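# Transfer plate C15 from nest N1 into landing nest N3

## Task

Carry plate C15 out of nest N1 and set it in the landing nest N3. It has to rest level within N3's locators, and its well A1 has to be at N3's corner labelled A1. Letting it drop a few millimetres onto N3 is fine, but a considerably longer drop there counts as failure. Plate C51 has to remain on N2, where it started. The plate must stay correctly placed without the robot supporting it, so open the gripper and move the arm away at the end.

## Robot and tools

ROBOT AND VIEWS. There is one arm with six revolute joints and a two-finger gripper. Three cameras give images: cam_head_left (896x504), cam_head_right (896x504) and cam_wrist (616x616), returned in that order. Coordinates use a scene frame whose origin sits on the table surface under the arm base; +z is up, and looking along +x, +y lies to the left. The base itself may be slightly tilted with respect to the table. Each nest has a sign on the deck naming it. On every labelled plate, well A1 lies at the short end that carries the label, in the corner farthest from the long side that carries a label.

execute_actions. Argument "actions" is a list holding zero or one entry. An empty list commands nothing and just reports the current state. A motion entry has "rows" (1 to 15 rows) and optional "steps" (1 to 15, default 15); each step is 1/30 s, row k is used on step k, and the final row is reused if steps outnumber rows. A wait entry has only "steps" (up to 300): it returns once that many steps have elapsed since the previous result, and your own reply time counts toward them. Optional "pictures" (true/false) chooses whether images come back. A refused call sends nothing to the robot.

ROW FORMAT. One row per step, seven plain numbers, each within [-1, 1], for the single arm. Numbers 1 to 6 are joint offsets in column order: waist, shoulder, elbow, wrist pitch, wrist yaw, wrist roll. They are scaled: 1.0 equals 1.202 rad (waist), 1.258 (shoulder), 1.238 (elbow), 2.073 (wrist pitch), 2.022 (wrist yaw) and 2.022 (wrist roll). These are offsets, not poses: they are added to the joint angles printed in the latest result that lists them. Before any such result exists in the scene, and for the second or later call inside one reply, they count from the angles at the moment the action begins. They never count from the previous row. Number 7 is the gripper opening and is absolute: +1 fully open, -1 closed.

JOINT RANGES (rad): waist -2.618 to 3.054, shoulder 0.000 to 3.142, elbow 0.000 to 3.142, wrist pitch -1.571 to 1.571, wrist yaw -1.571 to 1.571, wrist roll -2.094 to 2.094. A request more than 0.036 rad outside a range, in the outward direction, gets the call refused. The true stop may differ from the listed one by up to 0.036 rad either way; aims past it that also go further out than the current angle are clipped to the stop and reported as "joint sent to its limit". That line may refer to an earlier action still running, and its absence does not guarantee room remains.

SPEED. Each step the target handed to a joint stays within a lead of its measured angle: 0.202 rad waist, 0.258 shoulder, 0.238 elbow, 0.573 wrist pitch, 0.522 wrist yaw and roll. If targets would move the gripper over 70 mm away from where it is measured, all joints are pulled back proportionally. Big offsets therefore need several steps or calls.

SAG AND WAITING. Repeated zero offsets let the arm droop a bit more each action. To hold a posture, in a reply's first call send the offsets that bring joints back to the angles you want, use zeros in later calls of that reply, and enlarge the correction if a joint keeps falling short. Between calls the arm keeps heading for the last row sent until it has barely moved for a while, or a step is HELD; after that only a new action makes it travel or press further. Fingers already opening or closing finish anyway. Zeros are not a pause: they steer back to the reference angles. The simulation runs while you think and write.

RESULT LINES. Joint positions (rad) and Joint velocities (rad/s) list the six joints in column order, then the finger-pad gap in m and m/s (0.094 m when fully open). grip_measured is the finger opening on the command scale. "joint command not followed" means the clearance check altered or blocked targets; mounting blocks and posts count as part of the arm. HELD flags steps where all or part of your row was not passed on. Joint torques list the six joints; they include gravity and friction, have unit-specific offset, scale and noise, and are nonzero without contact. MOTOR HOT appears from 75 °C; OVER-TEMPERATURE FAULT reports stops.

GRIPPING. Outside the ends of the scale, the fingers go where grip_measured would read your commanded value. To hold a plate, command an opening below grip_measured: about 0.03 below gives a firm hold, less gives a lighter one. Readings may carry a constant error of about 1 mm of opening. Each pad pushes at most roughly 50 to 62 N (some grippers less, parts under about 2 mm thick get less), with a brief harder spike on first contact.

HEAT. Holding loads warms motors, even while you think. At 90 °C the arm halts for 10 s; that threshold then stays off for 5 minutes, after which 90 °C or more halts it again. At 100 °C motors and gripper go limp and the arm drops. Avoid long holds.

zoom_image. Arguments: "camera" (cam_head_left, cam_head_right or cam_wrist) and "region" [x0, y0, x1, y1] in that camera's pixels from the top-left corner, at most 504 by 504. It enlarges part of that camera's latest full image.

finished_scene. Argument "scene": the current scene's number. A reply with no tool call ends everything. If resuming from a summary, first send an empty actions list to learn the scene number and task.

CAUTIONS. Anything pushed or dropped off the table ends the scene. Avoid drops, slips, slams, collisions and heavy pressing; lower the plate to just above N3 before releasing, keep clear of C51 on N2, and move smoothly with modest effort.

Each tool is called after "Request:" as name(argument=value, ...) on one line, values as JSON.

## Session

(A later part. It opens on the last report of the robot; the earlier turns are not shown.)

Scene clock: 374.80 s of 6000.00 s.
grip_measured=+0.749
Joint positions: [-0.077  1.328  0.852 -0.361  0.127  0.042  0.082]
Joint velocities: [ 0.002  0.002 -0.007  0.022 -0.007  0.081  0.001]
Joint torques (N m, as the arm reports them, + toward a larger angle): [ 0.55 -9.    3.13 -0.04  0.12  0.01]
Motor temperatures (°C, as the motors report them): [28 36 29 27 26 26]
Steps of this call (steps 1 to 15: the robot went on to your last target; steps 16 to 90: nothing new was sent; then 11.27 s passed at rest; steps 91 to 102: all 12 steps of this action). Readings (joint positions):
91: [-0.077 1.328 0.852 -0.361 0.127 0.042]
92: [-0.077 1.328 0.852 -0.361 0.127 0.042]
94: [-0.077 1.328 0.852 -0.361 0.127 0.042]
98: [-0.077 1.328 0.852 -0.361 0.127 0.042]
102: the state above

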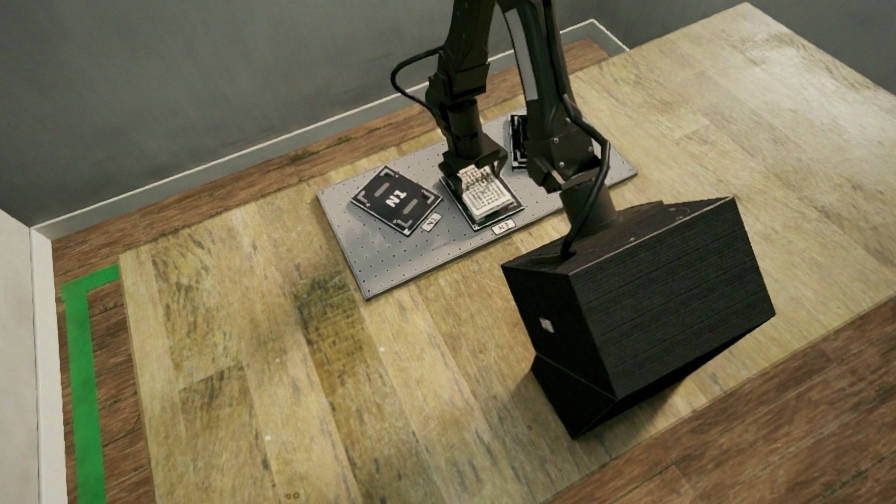

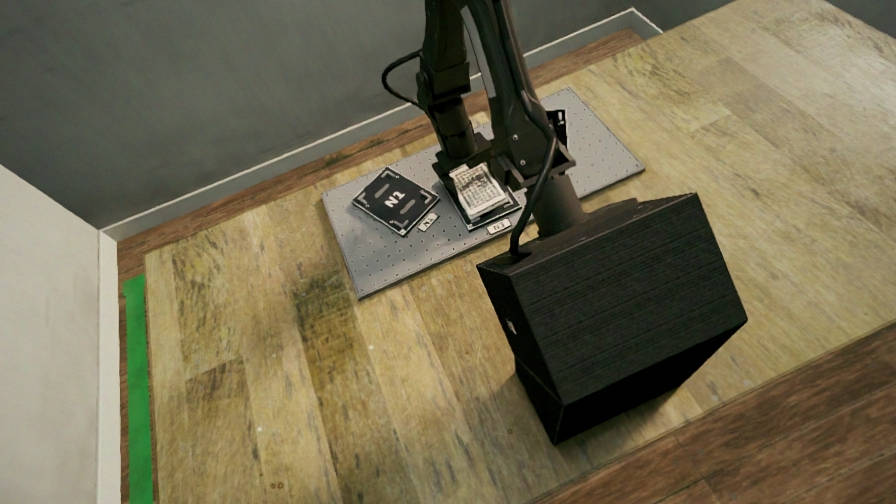

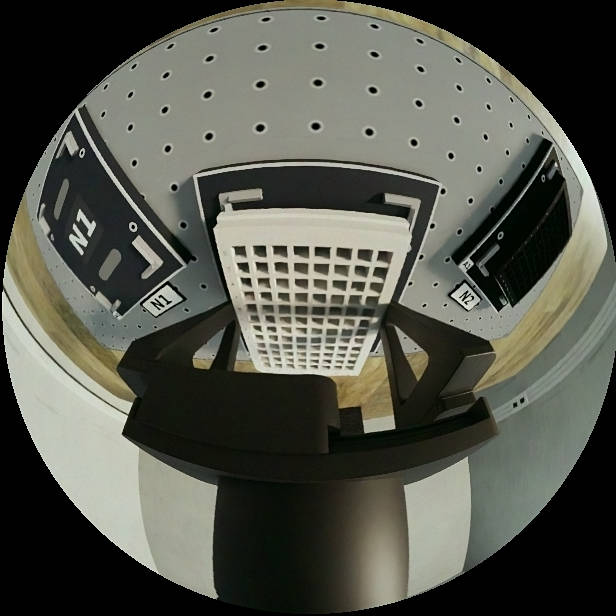

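Request:
execute_actions(actions=[{"rows":[[0,0,0.01,0.019,0.015,0,0.72]],"steps":15}])

Request:
zoom_image(camera="cam_wrist", region=[170, 140, 450, 340])

Scene clock: 382.00 s of 6000.00 s.
grip_measured=+0.749
Joint positions: [-0.077  1.328  0.852 -0.348  0.135  0.042  0.082]
Joint velocities: [ 0.002  0.007 -0.002 -0.007  0.022 -0.007  0.   ]
Joint torques (N m, as the arm reports them, + toward a larger angle): [ 0.49 -8.98  3.08  0.    0.16  0.03]
Motor temperatures (°C, as the motors report them): [28 36 29 27 26 26]
Steps of this call (steps 1 to 15: the robot went on to your last target; steps 16 to 90: nothing new was sent; then 3.70 s passed at rest; steps 91 to 105: all 15 steps of this action). Readings (joint positions):
91: [-0.077 1.328 0.852 -0.360 0.129 0.042]
92: [-0.077 1.328 0.852 -0.358 0.130 0.042]
94: [-0.077 1.328 0.852 -0.353 0.134 0.042]
98: [-0.077 1.328 0.852 -0.349 0.135 0.042]
105: the state above

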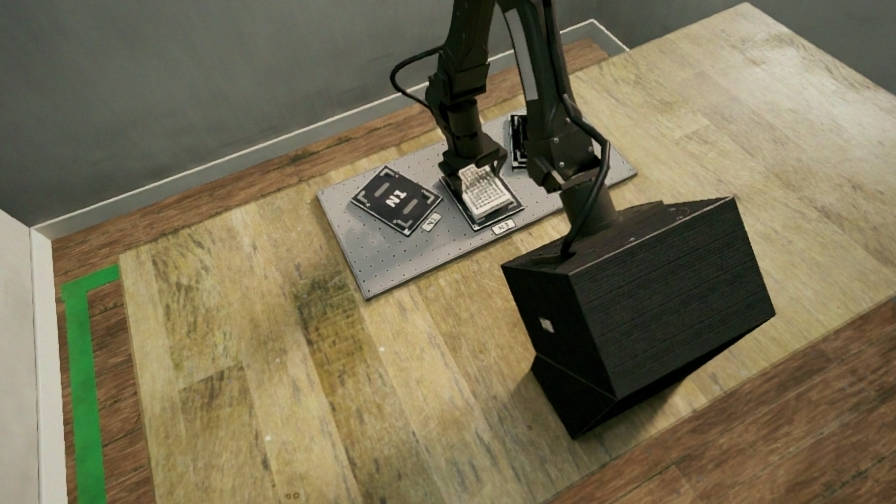

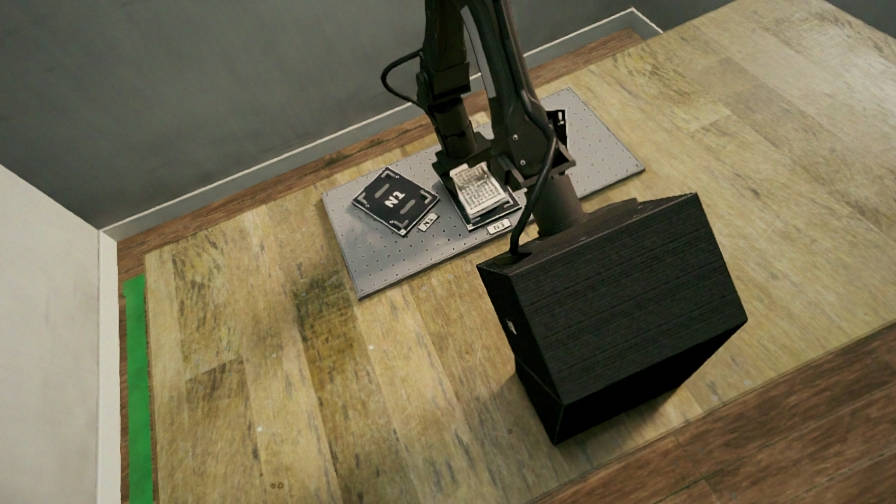

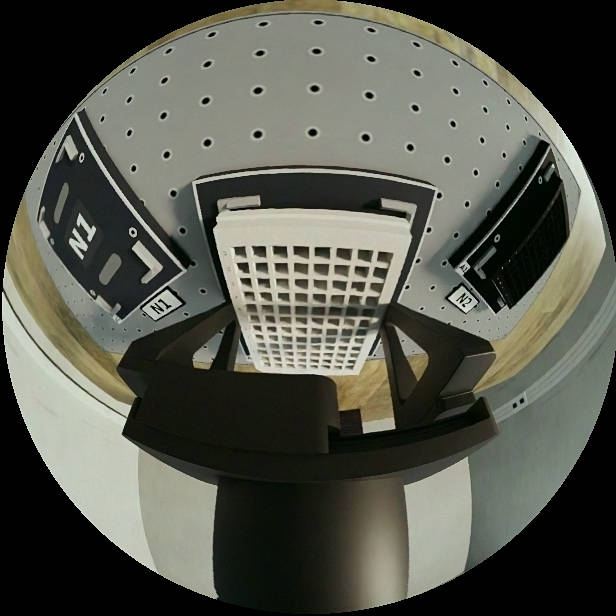

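Region (170, 140, 450, 340) of cam_wrist's 616x616 image, scaled by 1.800, with more detail than that image has; it fills the top 360 rows of this view, and the rest is white.

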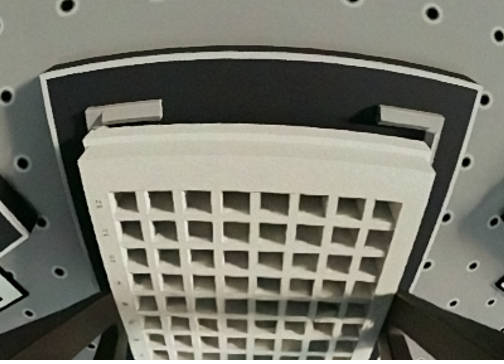

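Request:
execute_actions(actions=[{"rows":[[0,0,0.01,0.012,0.014,0,0.72],[0,0,0.01,0.012,0.014,0,0.72],[0,0,0.01,0.012,0.014,0,0.72],[0,0.008,0.01,0.014,0.014,0,0.72],[0,0.012,0.01,0.016,0.014,0,0.72],[0,0.015,0.01,0.018,0.014,0,0.72]],"steps":15}])

Request:
zoom_image(camera="cam_wrist", region=[170, 140, 450, 340])

Request:
zoom_image(camera="cam_head_left", region=[420, 130, 560, 250])

Scene clock: 392.73 s of 6000.00 s.
grip_measured=+0.749
Joint positions: [-0.077  1.332  0.852 -0.339  0.135  0.04   0.082]
Joint velocities: [ 0.002  0.012 -0.017 -0.007 -0.022  0.037 -0.001]
Joint torques (N m, as the arm reports them, + toward a larger angle): [ 0.35 -7.63  3.24  0.05  0.24  0.02]
Motor temperatures (°C, as the motors report them): [28 36 29 27 26 26]
Steps of this call (steps 1 to 15: the robot went on to your last target; steps 16 to 90: nothing new was sent; then 7.23 s passed at rest; steps 91 to 105: all 15 steps of this action). Readings (joint positions):
91: [-0.077 1.328 0.852 -0.348 0.136 0.041]
92: [-0.077 1.328 0.852 -0.348 0.136 0.041]
94: [-0.077 1.328 0.852 -0.348 0.136 0.041]
98: [-0.077 1.332 0.852 -0.339 0.135 0.040]
105: the state above

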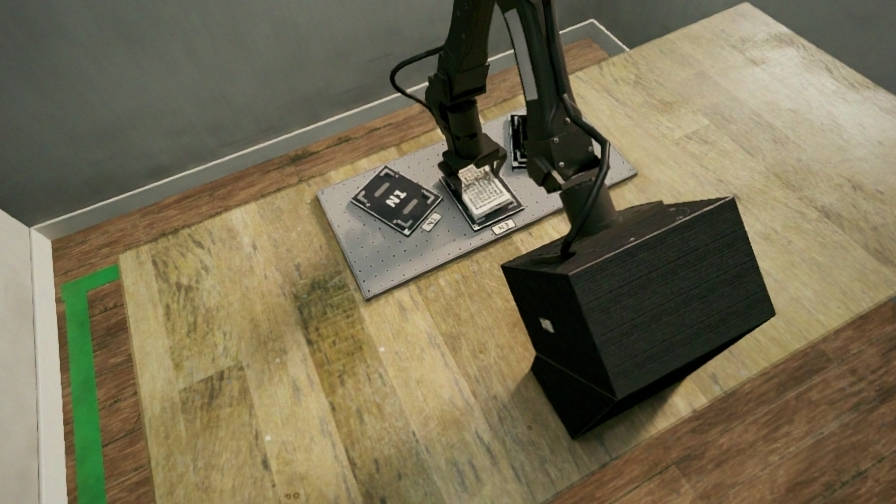

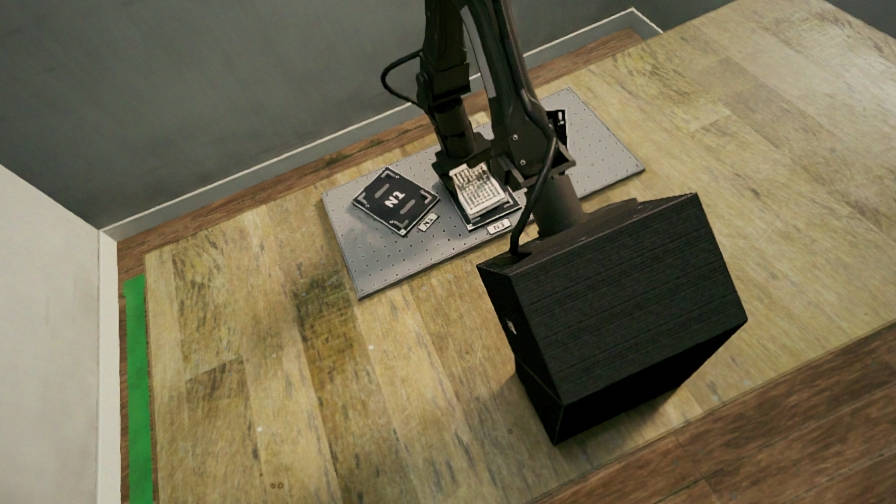

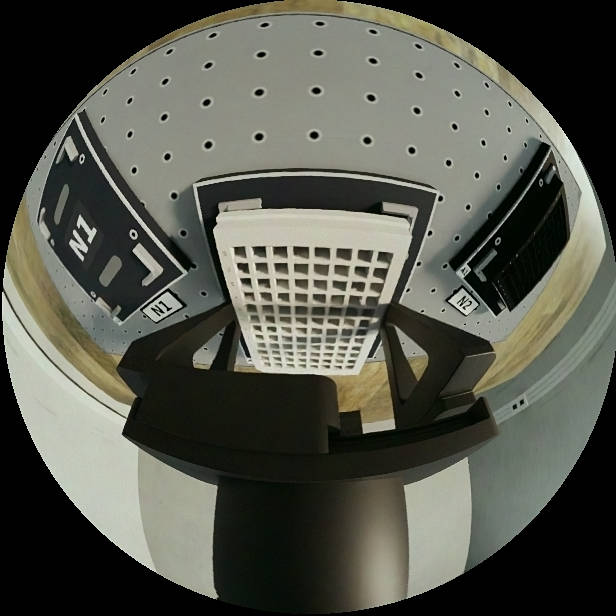

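Region (170, 140, 450, 340) of cam_wrist's 616x616 image, scaled by 1.800, with more detail than that image has; it fills the top 360 rows of this view, and the rest is white.

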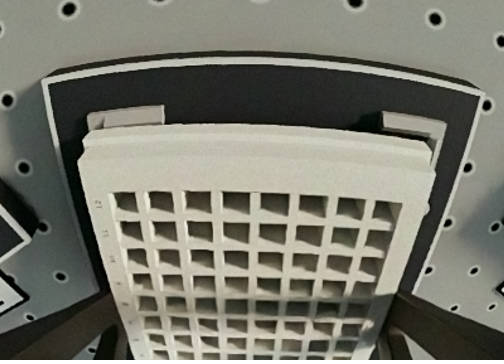

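Region (420, 130, 560, 250) of cam_head_left's 896x504 image, scaled by 3.600, with more detail than that image has; it fills the top 432 rows of this view, and the rest is white.

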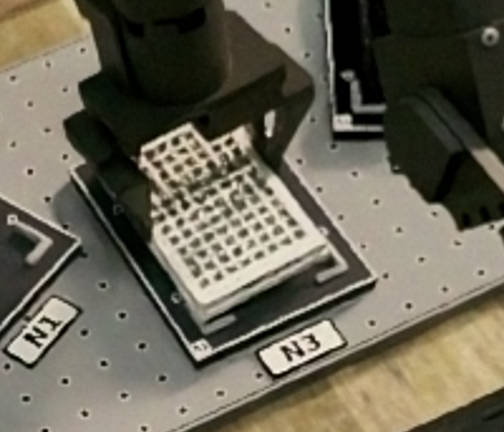

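Request:
execute_actions(actions=[{"rows":[[0,-0.022,0.01,0,0,0,0.72],[0,-0.022,0.01,0,0,0,0.72],[0,-0.022,0.01,0,0,0,0.72],[0,-0.022,0.01,0,0,0,0.72],[0,-0.022,0.01,0,0,0,0.72],[0,-0.018,0.01,0,0.018,0,0.72]],"steps":15}])

Request:
zoom_image(camera="cam_wrist", region=[170, 140, 450, 340])

Scene clock: 403.37 s of 6000.00 s.
grip_measured=+0.749
Joint positions: [-0.077  1.327  0.852 -0.341  0.137  0.037  0.082]
Joint velocities: [ 0.007 -0.017 -0.012  0.007  0.007 -0.007  0.001]
Joint torques (N m, as the arm reports them, + toward a larger angle): [  0.38 -10.69   3.06  -0.25   0.26   0.06]
Motor temperatures (°C, as the motors report them): [28 35 29 27 26 26]
Steps of this call (steps 1 to 15: the robot went on to your last target; steps 16 to 90: nothing new was sent; then 7.13 s passed at rest; steps 91 to 105: all 15 steps of this action). Readings (joint positions):
91: [-0.077 1.331 0.852 -0.339 0.133 0.039]
92: [-0.077 1.329 0.852 -0.340 0.132 0.039]
94: [-0.077 1.327 0.852 -0.341 0.132 0.039]
98: [-0.077 1.327 0.852 -0.341 0.137 0.039]
105: the state above

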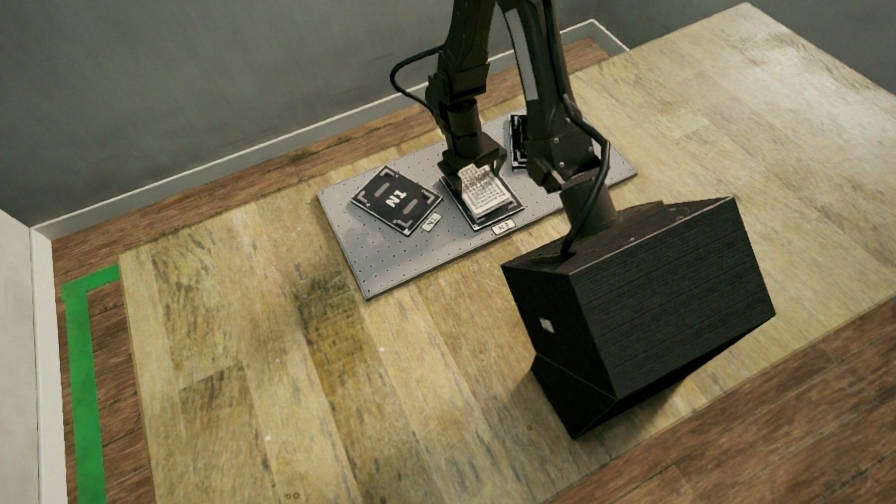

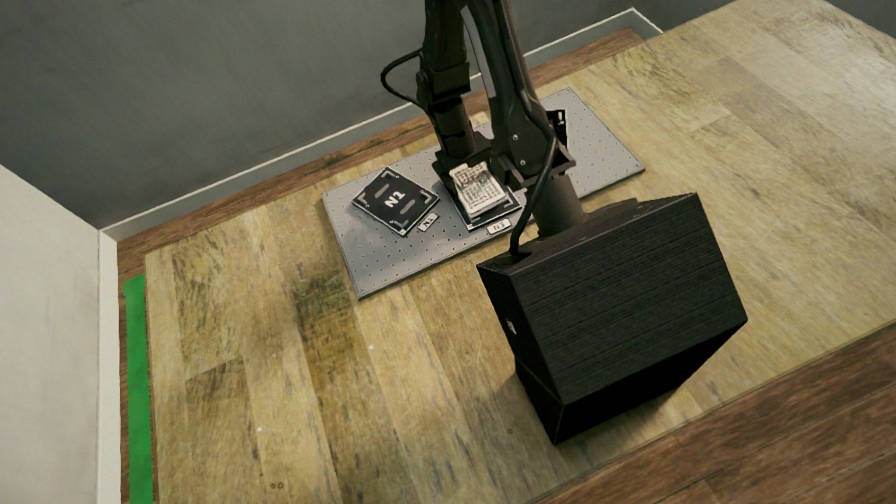

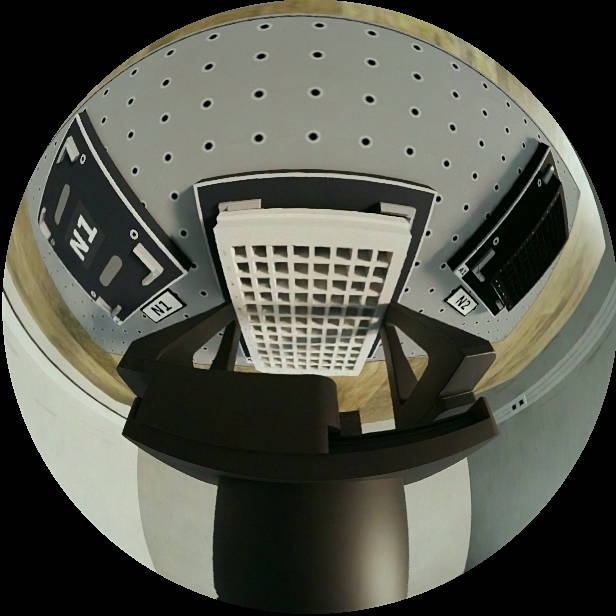

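Region (170, 140, 450, 340) of cam_wrist's 616x616 image, scaled by 1.800, with more detail than that image has; it fills the top 360 rows of this view, and the rest is white.

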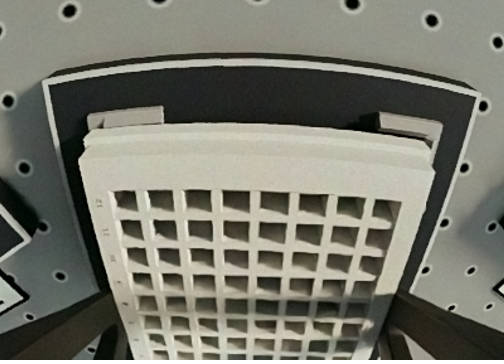

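Request:
execute_actions(actions=[{"rows":[[0,-0.015,0.01,0,0.022,0,0.72]],"steps":15}])

Request:
zoom_image(camera="cam_wrist", region=[170, 140, 450, 340])

Scene clock: 411.20 s of 6000.00 s.
grip_measured=+0.749
Joint positions: [-0.077  1.327  0.852 -0.341  0.139  0.034  0.082]
Joint velocities: [ 0.017 -0.017 -0.012 -0.022  0.022  0.051 -0.002]
Joint torques (N m, as the arm reports them, + toward a larger angle): [  0.44 -10.69   3.25  -0.26   0.37   0.01]
Motor temperatures (°C, as the motors report them): [28 36 29 27 26 26]
Steps of this call (steps 1 to 15: the robot went on to your last target; steps 16 to 90: nothing new was sent; then 4.33 s passed at rest; steps 91 to 105: all 15 steps of this action). Readings (joint positions):
91: [-0.077 1.327 0.852 -0.341 0.138 0.037]
92: [-0.077 1.327 0.852 -0.341 0.138 0.036]
94: [-0.077 1.327 0.852 -0.341 0.139 0.035]
98: [-0.077 1.327 0.852 -0.341 0.139 0.034]
105: the state above

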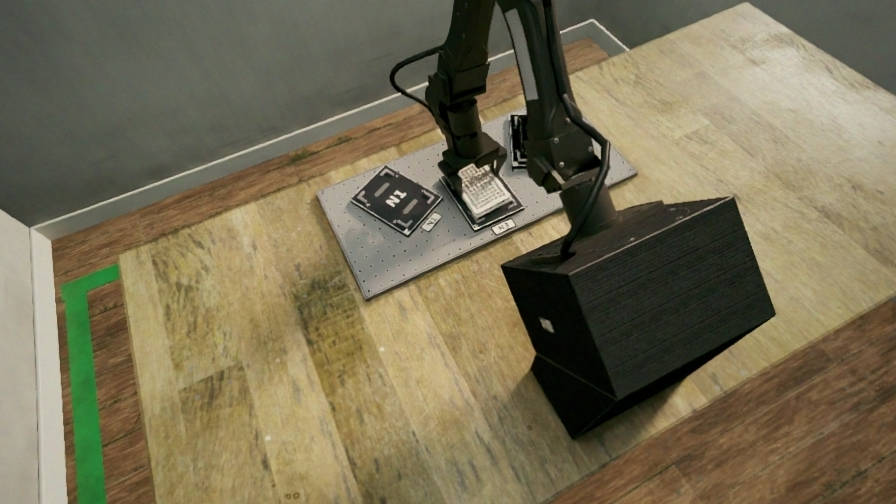

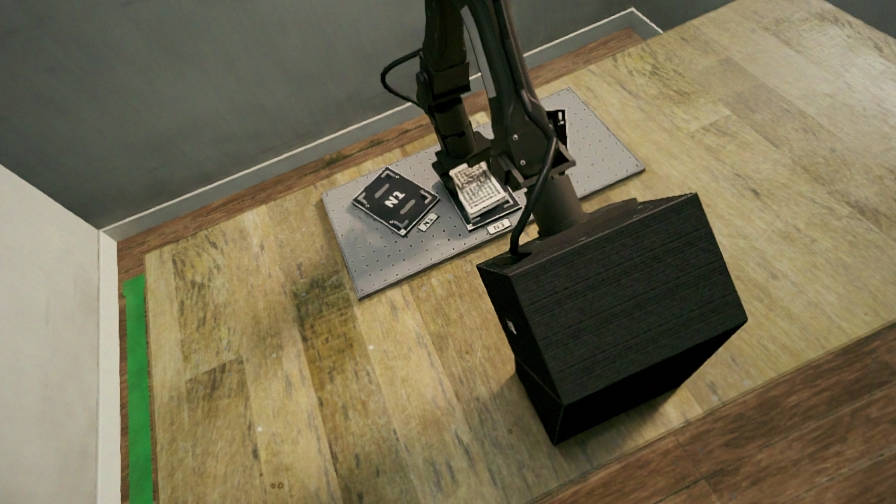

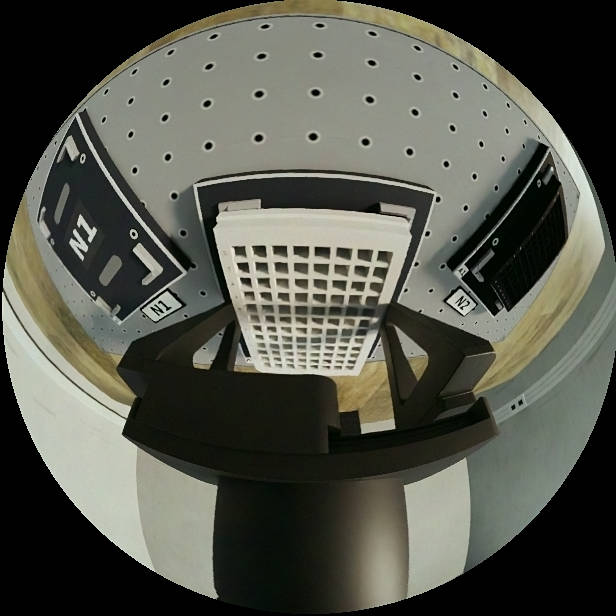

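Region (170, 140, 450, 340) of cam_wrist's 616x616 image, scaled by 1.800, with more detail than that image has; it fills the top 360 rows of this view, and the rest is white.

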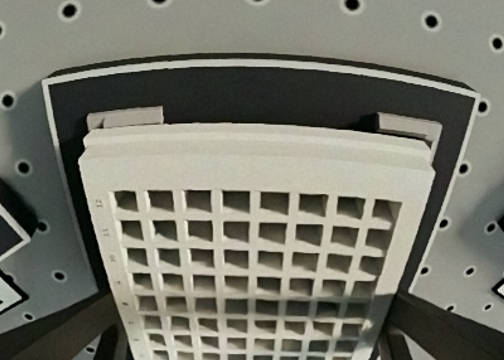

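Request:
execute_actions(actions=[{"rows":[[0,-0.03,0.01,-0.012,0,0,0.72],[0,-0.03,0.01,-0.012,0,0,0.72],[0,-0.03,0.01,-0.012,0,0,0.72],[0,-0.03,0.01,-0.012,0,0,0.72],[0,-0.03,0.01,-0.012,0,0,0.72],[0,-0.03,0.01,-0.012,0,0,0.72],[0,-0.03,0.01,-0.012,0.02,0,0.72]],"steps":15}])

Request:
zoom_image(camera="cam_wrist", region=[170, 140, 450, 340])

Request:
zoom_image(camera="cam_head_left", region=[430, 150, 540, 240])

Scene clock: 433.77 s of 6000.00 s.
grip_measured=+0.749
Joint positions: [-0.077  1.311  0.852 -0.354  0.165  0.034  0.082]
Joint velocities: [ 0.007 -0.007  0.002 -0.051  0.022  0.007 -0.001]
Joint torques (N m, as the arm reports them, + toward a larger angle): [  0.53 -10.86   3.15  -0.36   0.11   0.03]
Motor temperatures (°C, as the motors report them): [28 37 29 27 26 26]
Steps of this call (steps 1 to 15: the robot went on to your last target; steps 16 to 90: nothing new was sent; then 19.07 s passed at rest; steps 91 to 105: all 15 steps of this action). Readings (joint positions):
91: [-0.077 1.326 0.852 -0.342 0.137 0.034]
92: [-0.077 1.322 0.852 -0.345 0.137 0.034]
94: [-0.077 1.315 0.852 -0.349 0.137 0.034]
98: [-0.077 1.311 0.852 -0.350 0.146 0.034]
105: the state above

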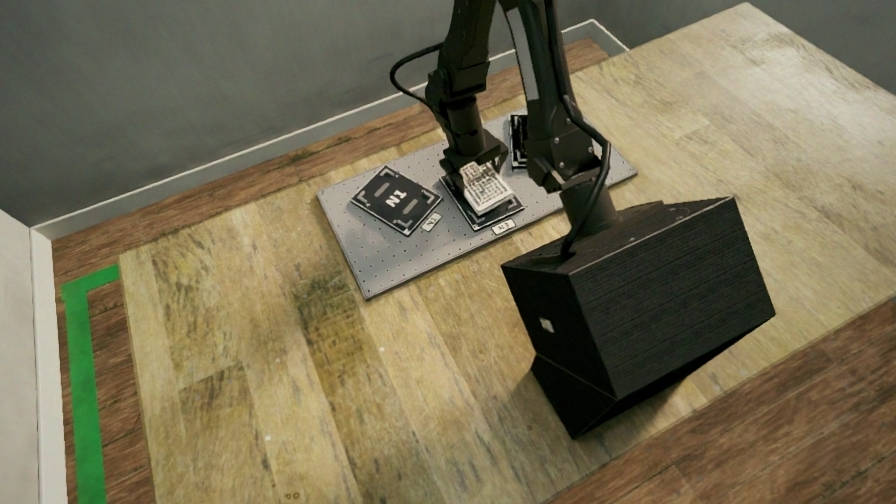

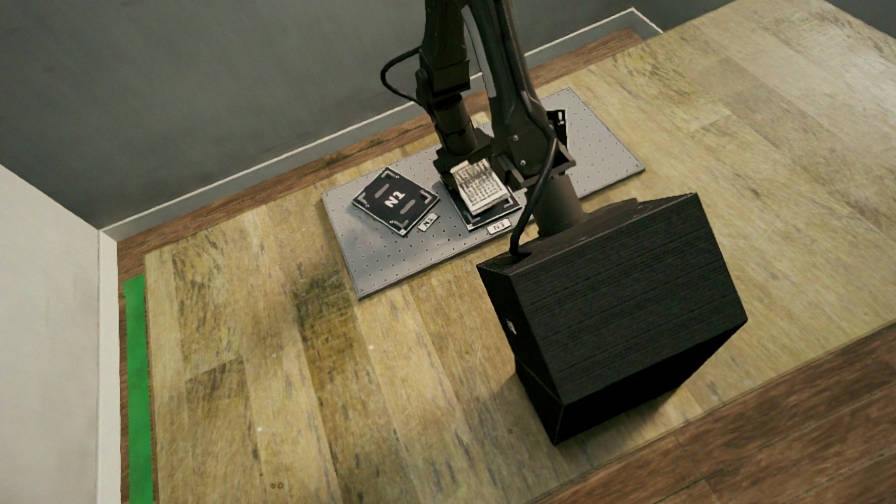

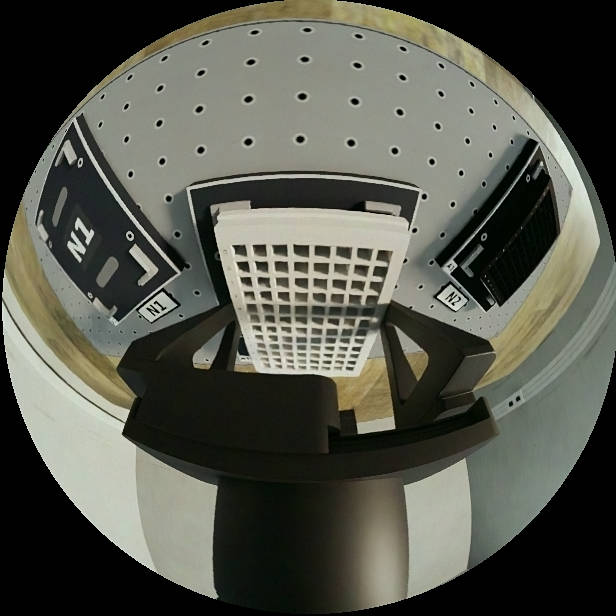

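Region (170, 140, 450, 340) of cam_wrist's 616x616 image, scaled by 1.800, with more detail than that image has; it fills the top 360 rows of this view, and the rest is white.

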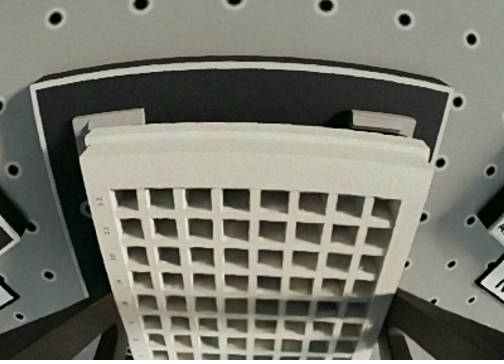

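Region (430, 150, 540, 240) of cam_head_left's 896x504 image, scaled by 4.582, with more detail than that image has; it fills the top 412 rows of this view, and the rest is white.

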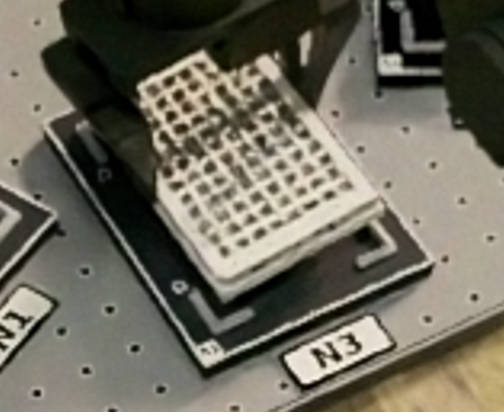

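Request:
execute_actions(actions=[{"rows":[[0,-0.012,0.01,-0.008,-0.013,0,0.72]],"steps":15}])

Request:
zoom_image(camera="cam_wrist", region=[170, 140, 450, 340])

Scene clock: 446.60 s of 6000.00 s.
grip_measured=+0.749
Joint positions: [-0.077  1.311  0.852 -0.359  0.145  0.034  0.082]
Joint velocities: [-0.002  0.002 -0.002 -0.037  0.037  0.11   0.   ]
Joint torques (N m, as the arm reports them, + toward a larger angle): [  0.56 -10.1    3.07  -0.41  -0.05   0.01]
Motor temperatures (°C, as the motors report them): [28 38 29 27 26 26]
Steps of this call (steps 1 to 15: the robot went on to your last target; steps 16 to 90: nothing new was sent; then 9.33 s passed at rest; steps 91 to 105: all 15 steps of this action). Readings (joint positions):
91: [-0.077 1.311 0.852 -0.355 0.167 0.034]
92: [-0.077 1.311 0.852 -0.355 0.162 0.034]
94: [-0.077 1.311 0.852 -0.357 0.155 0.034]
98: [-0.077 1.311 0.852 -0.358 0.148 0.034]
105: the state above

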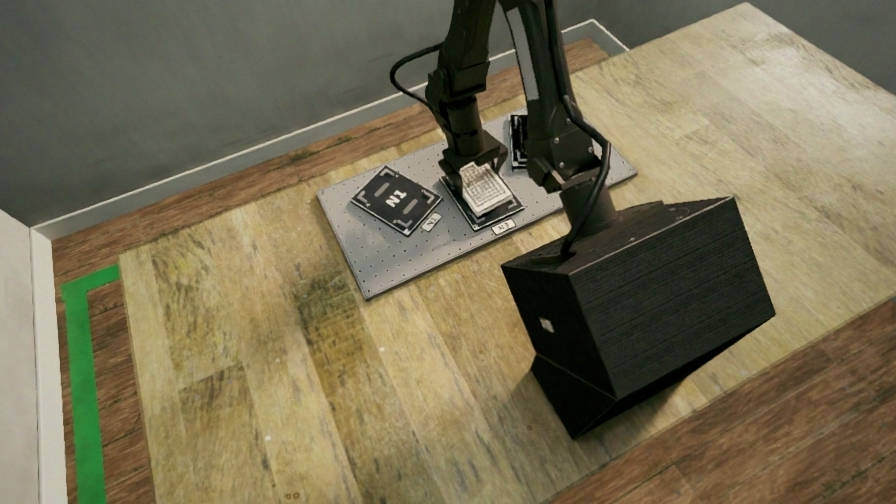

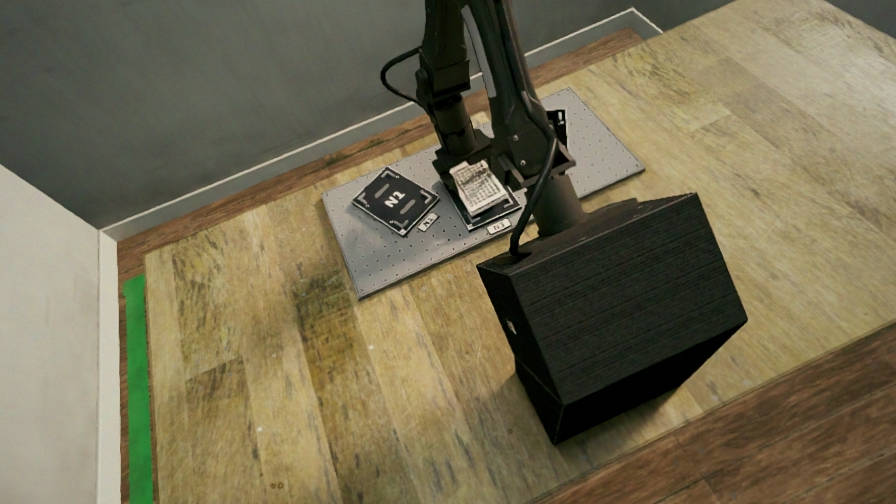

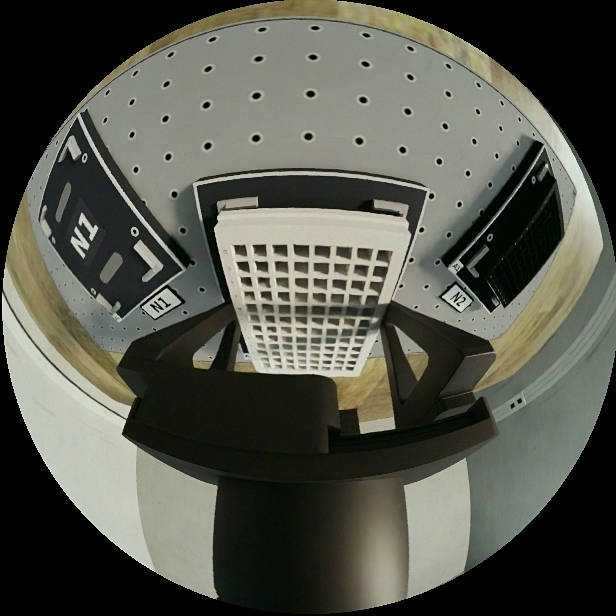

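Region (170, 140, 450, 340) of cam_wrist's 616x616 image, scaled by 1.800, with more detail than that image has; it fills the top 360 rows of this view, and the rest is white.

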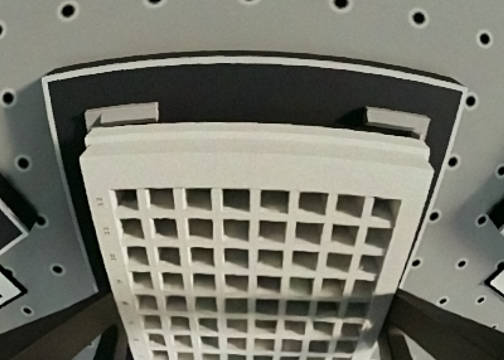

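Request:
execute_actions(actions=[{"rows":[[0,0.008,0.01,0.002,0,0,0.72],[0,0.011,0.01,0.005,0,0,0.72],[0,0.014,0.01,0.008,0,0,0.72],[0,0.016,0.01,0.01,0,0,0.72],[0,0.018,0.01,0.012,0,0,0.72],[0,0.02,0.01,0.014,0,0,0.72],[0,0.022,0.01,0.016,0,0,0.72],[0,0.024,0.01,0.018,0,0,0.72],[0,0.026,0.01,0.019,0,0,0.72],[0,0.028,0.01,0.02,0,0,0.72]],"steps":15}])

Request:
zoom_image(camera="cam_wrist", region=[170, 140, 450, 340])

Request:
zoom_image(camera="cam_head_left", region=[430, 150, 540, 240])

Scene clock: 459.23 s of 6000.00 s.
grip_measured=+0.749
Joint positions: [-0.077  1.334  0.852 -0.342  0.151  0.034  0.082]
Joint velocities: [ 0.007 -0.007 -0.007  0.037 -0.007 -0.037 -0.   ]
Joint torques (N m, as the arm reports them, + toward a larger angle): [ 0.5  -7.76  3.1  -0.02 -0.04 -0.01]
Motor temperatures (°C, as the motors report them): [28 38 29 27 26 26]
Steps of this call (steps 1 to 15: the robot went on to your last target; steps 16 to 90: nothing new was sent; then 9.13 s passed at rest; steps 91 to 105: all 15 steps of this action). Readings (joint positions):
91: [-0.077 1.311 0.852 -0.359 0.144 0.034]
92: [-0.077 1.312 0.852 -0.359 0.144 0.034]
94: [-0.077 1.317 0.852 -0.356 0.144 0.034]
98: [-0.077 1.329 0.852 -0.349 0.146 0.034]
105: the state above

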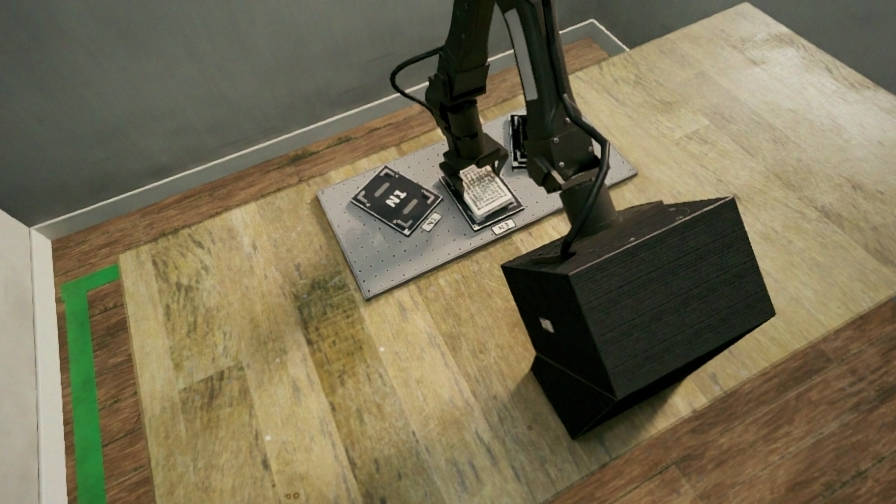

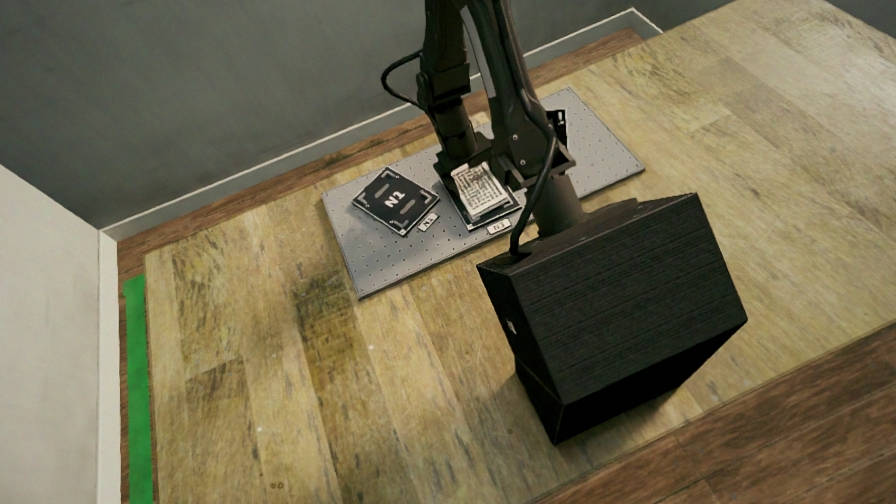

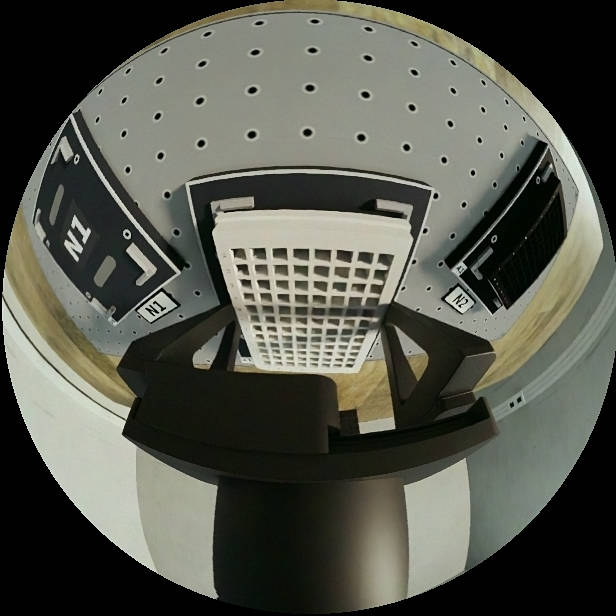

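Region (170, 140, 450, 340) of cam_wrist's 616x616 image, scaled by 1.800, with more detail than that image has; it fills the top 360 rows of this view, and the rest is white.

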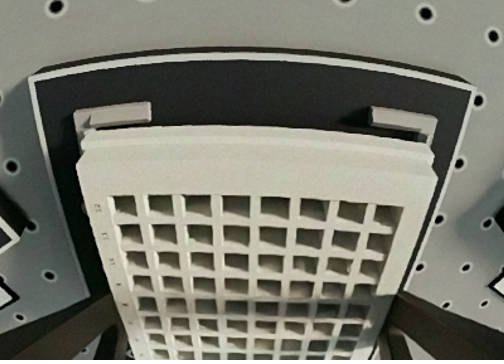

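Region (430, 150, 540, 240) of cam_head_left's 896x504 image, scaled by 4.582, with more detail than that image has; it fills the top 412 rows of this view, and the rest is white.

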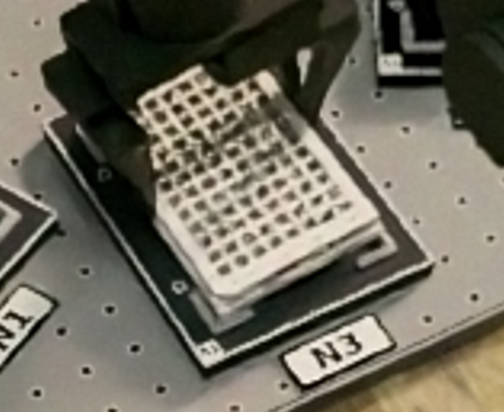

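Request:
execute_actions(actions=[{"rows":[[0,0.002,0.01,0,0,0,0.78],[0,0.002,0.01,0,0,0,0.8],[0,0.002,0.01,0,0,0,0.84],[0,0.002,0.01,0,0,0,0.9],[0,0.002,0.01,0,0,0,1]],"steps":15}])

Request:
zoom_image(camera="cam_wrist", region=[170, 140, 450, 400])

Request:
zoom_image(camera="cam_head_left", region=[430, 150, 540, 240])

Scene clock: 471.00 s of 6000.00 s.
grip_measured=+0.999
Joint positions: [-0.077  1.334  0.852 -0.342  0.153  0.034  0.094]
Joint velocities: [-0.002 -0.017  0.007  0.022 -0.022  0.051 -0.   ]
Joint torques (N m, as the arm reports them, + toward a larger angle): [ 0.69 -8.6   3.13 -0.29  0.03  0.02]
Motor temperatures (°C, as the motors report them): [28 37 29 27 26 26]
Steps of this call (steps 1 to 15: the robot went on to your last target; steps 16 to 90: nothing new was sent; then 8.27 s passed at rest; steps 91 to 105: all 15 steps of this action). Readings (joint positions):
91: [-0.077 1.334 0.852 -0.342 0.153 0.034]
92: [-0.077 1.334 0.852 -0.342 0.153 0.034]
94: [-0.077 1.334 0.852 -0.342 0.153 0.034]
98: [-0.077 1.334 0.852 -0.342 0.153 0.034]
105: the state above

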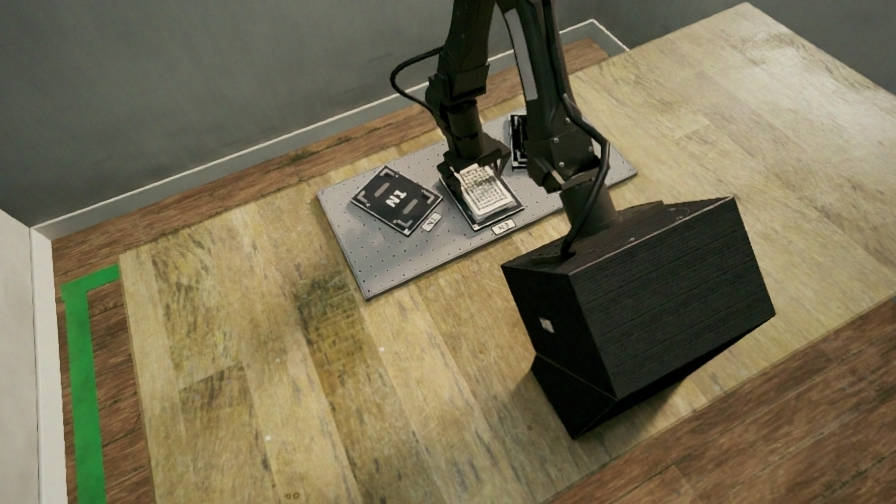

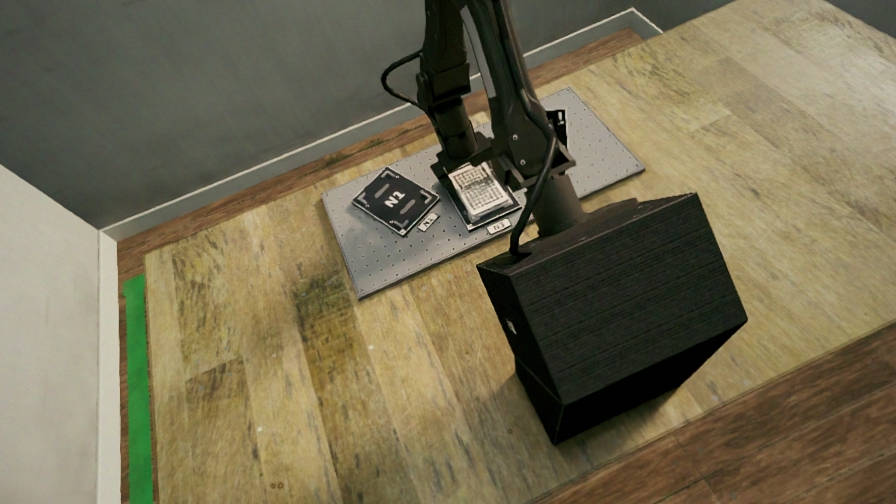

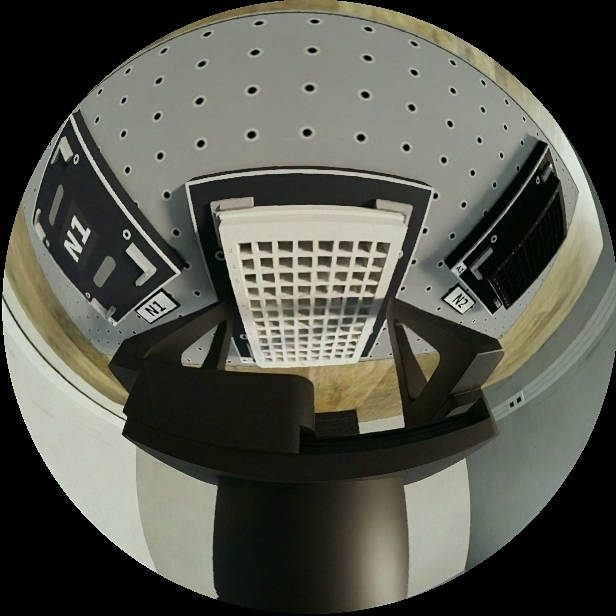

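Region (170, 140, 450, 400) of cam_wrist's 616x616 image, scaled by 1.800, with more detail than that image has; it fills the top 468 rows of this view, and the rest is white.

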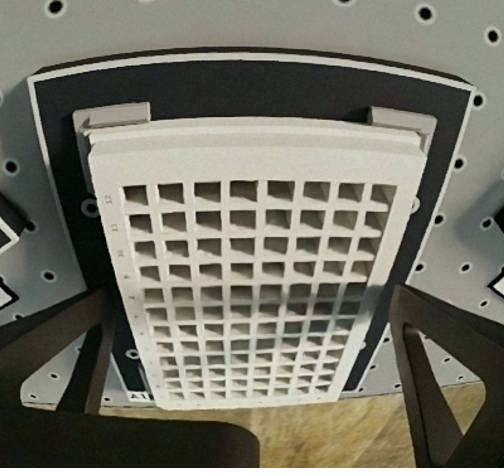

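Region (430, 150, 540, 240) of cam_head_left's 896x504 image, scaled by 4.582, with more detail than that image has; it fills the top 412 rows of this view, and the rest is white.

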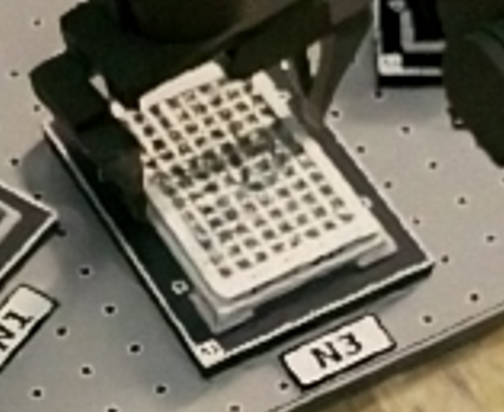

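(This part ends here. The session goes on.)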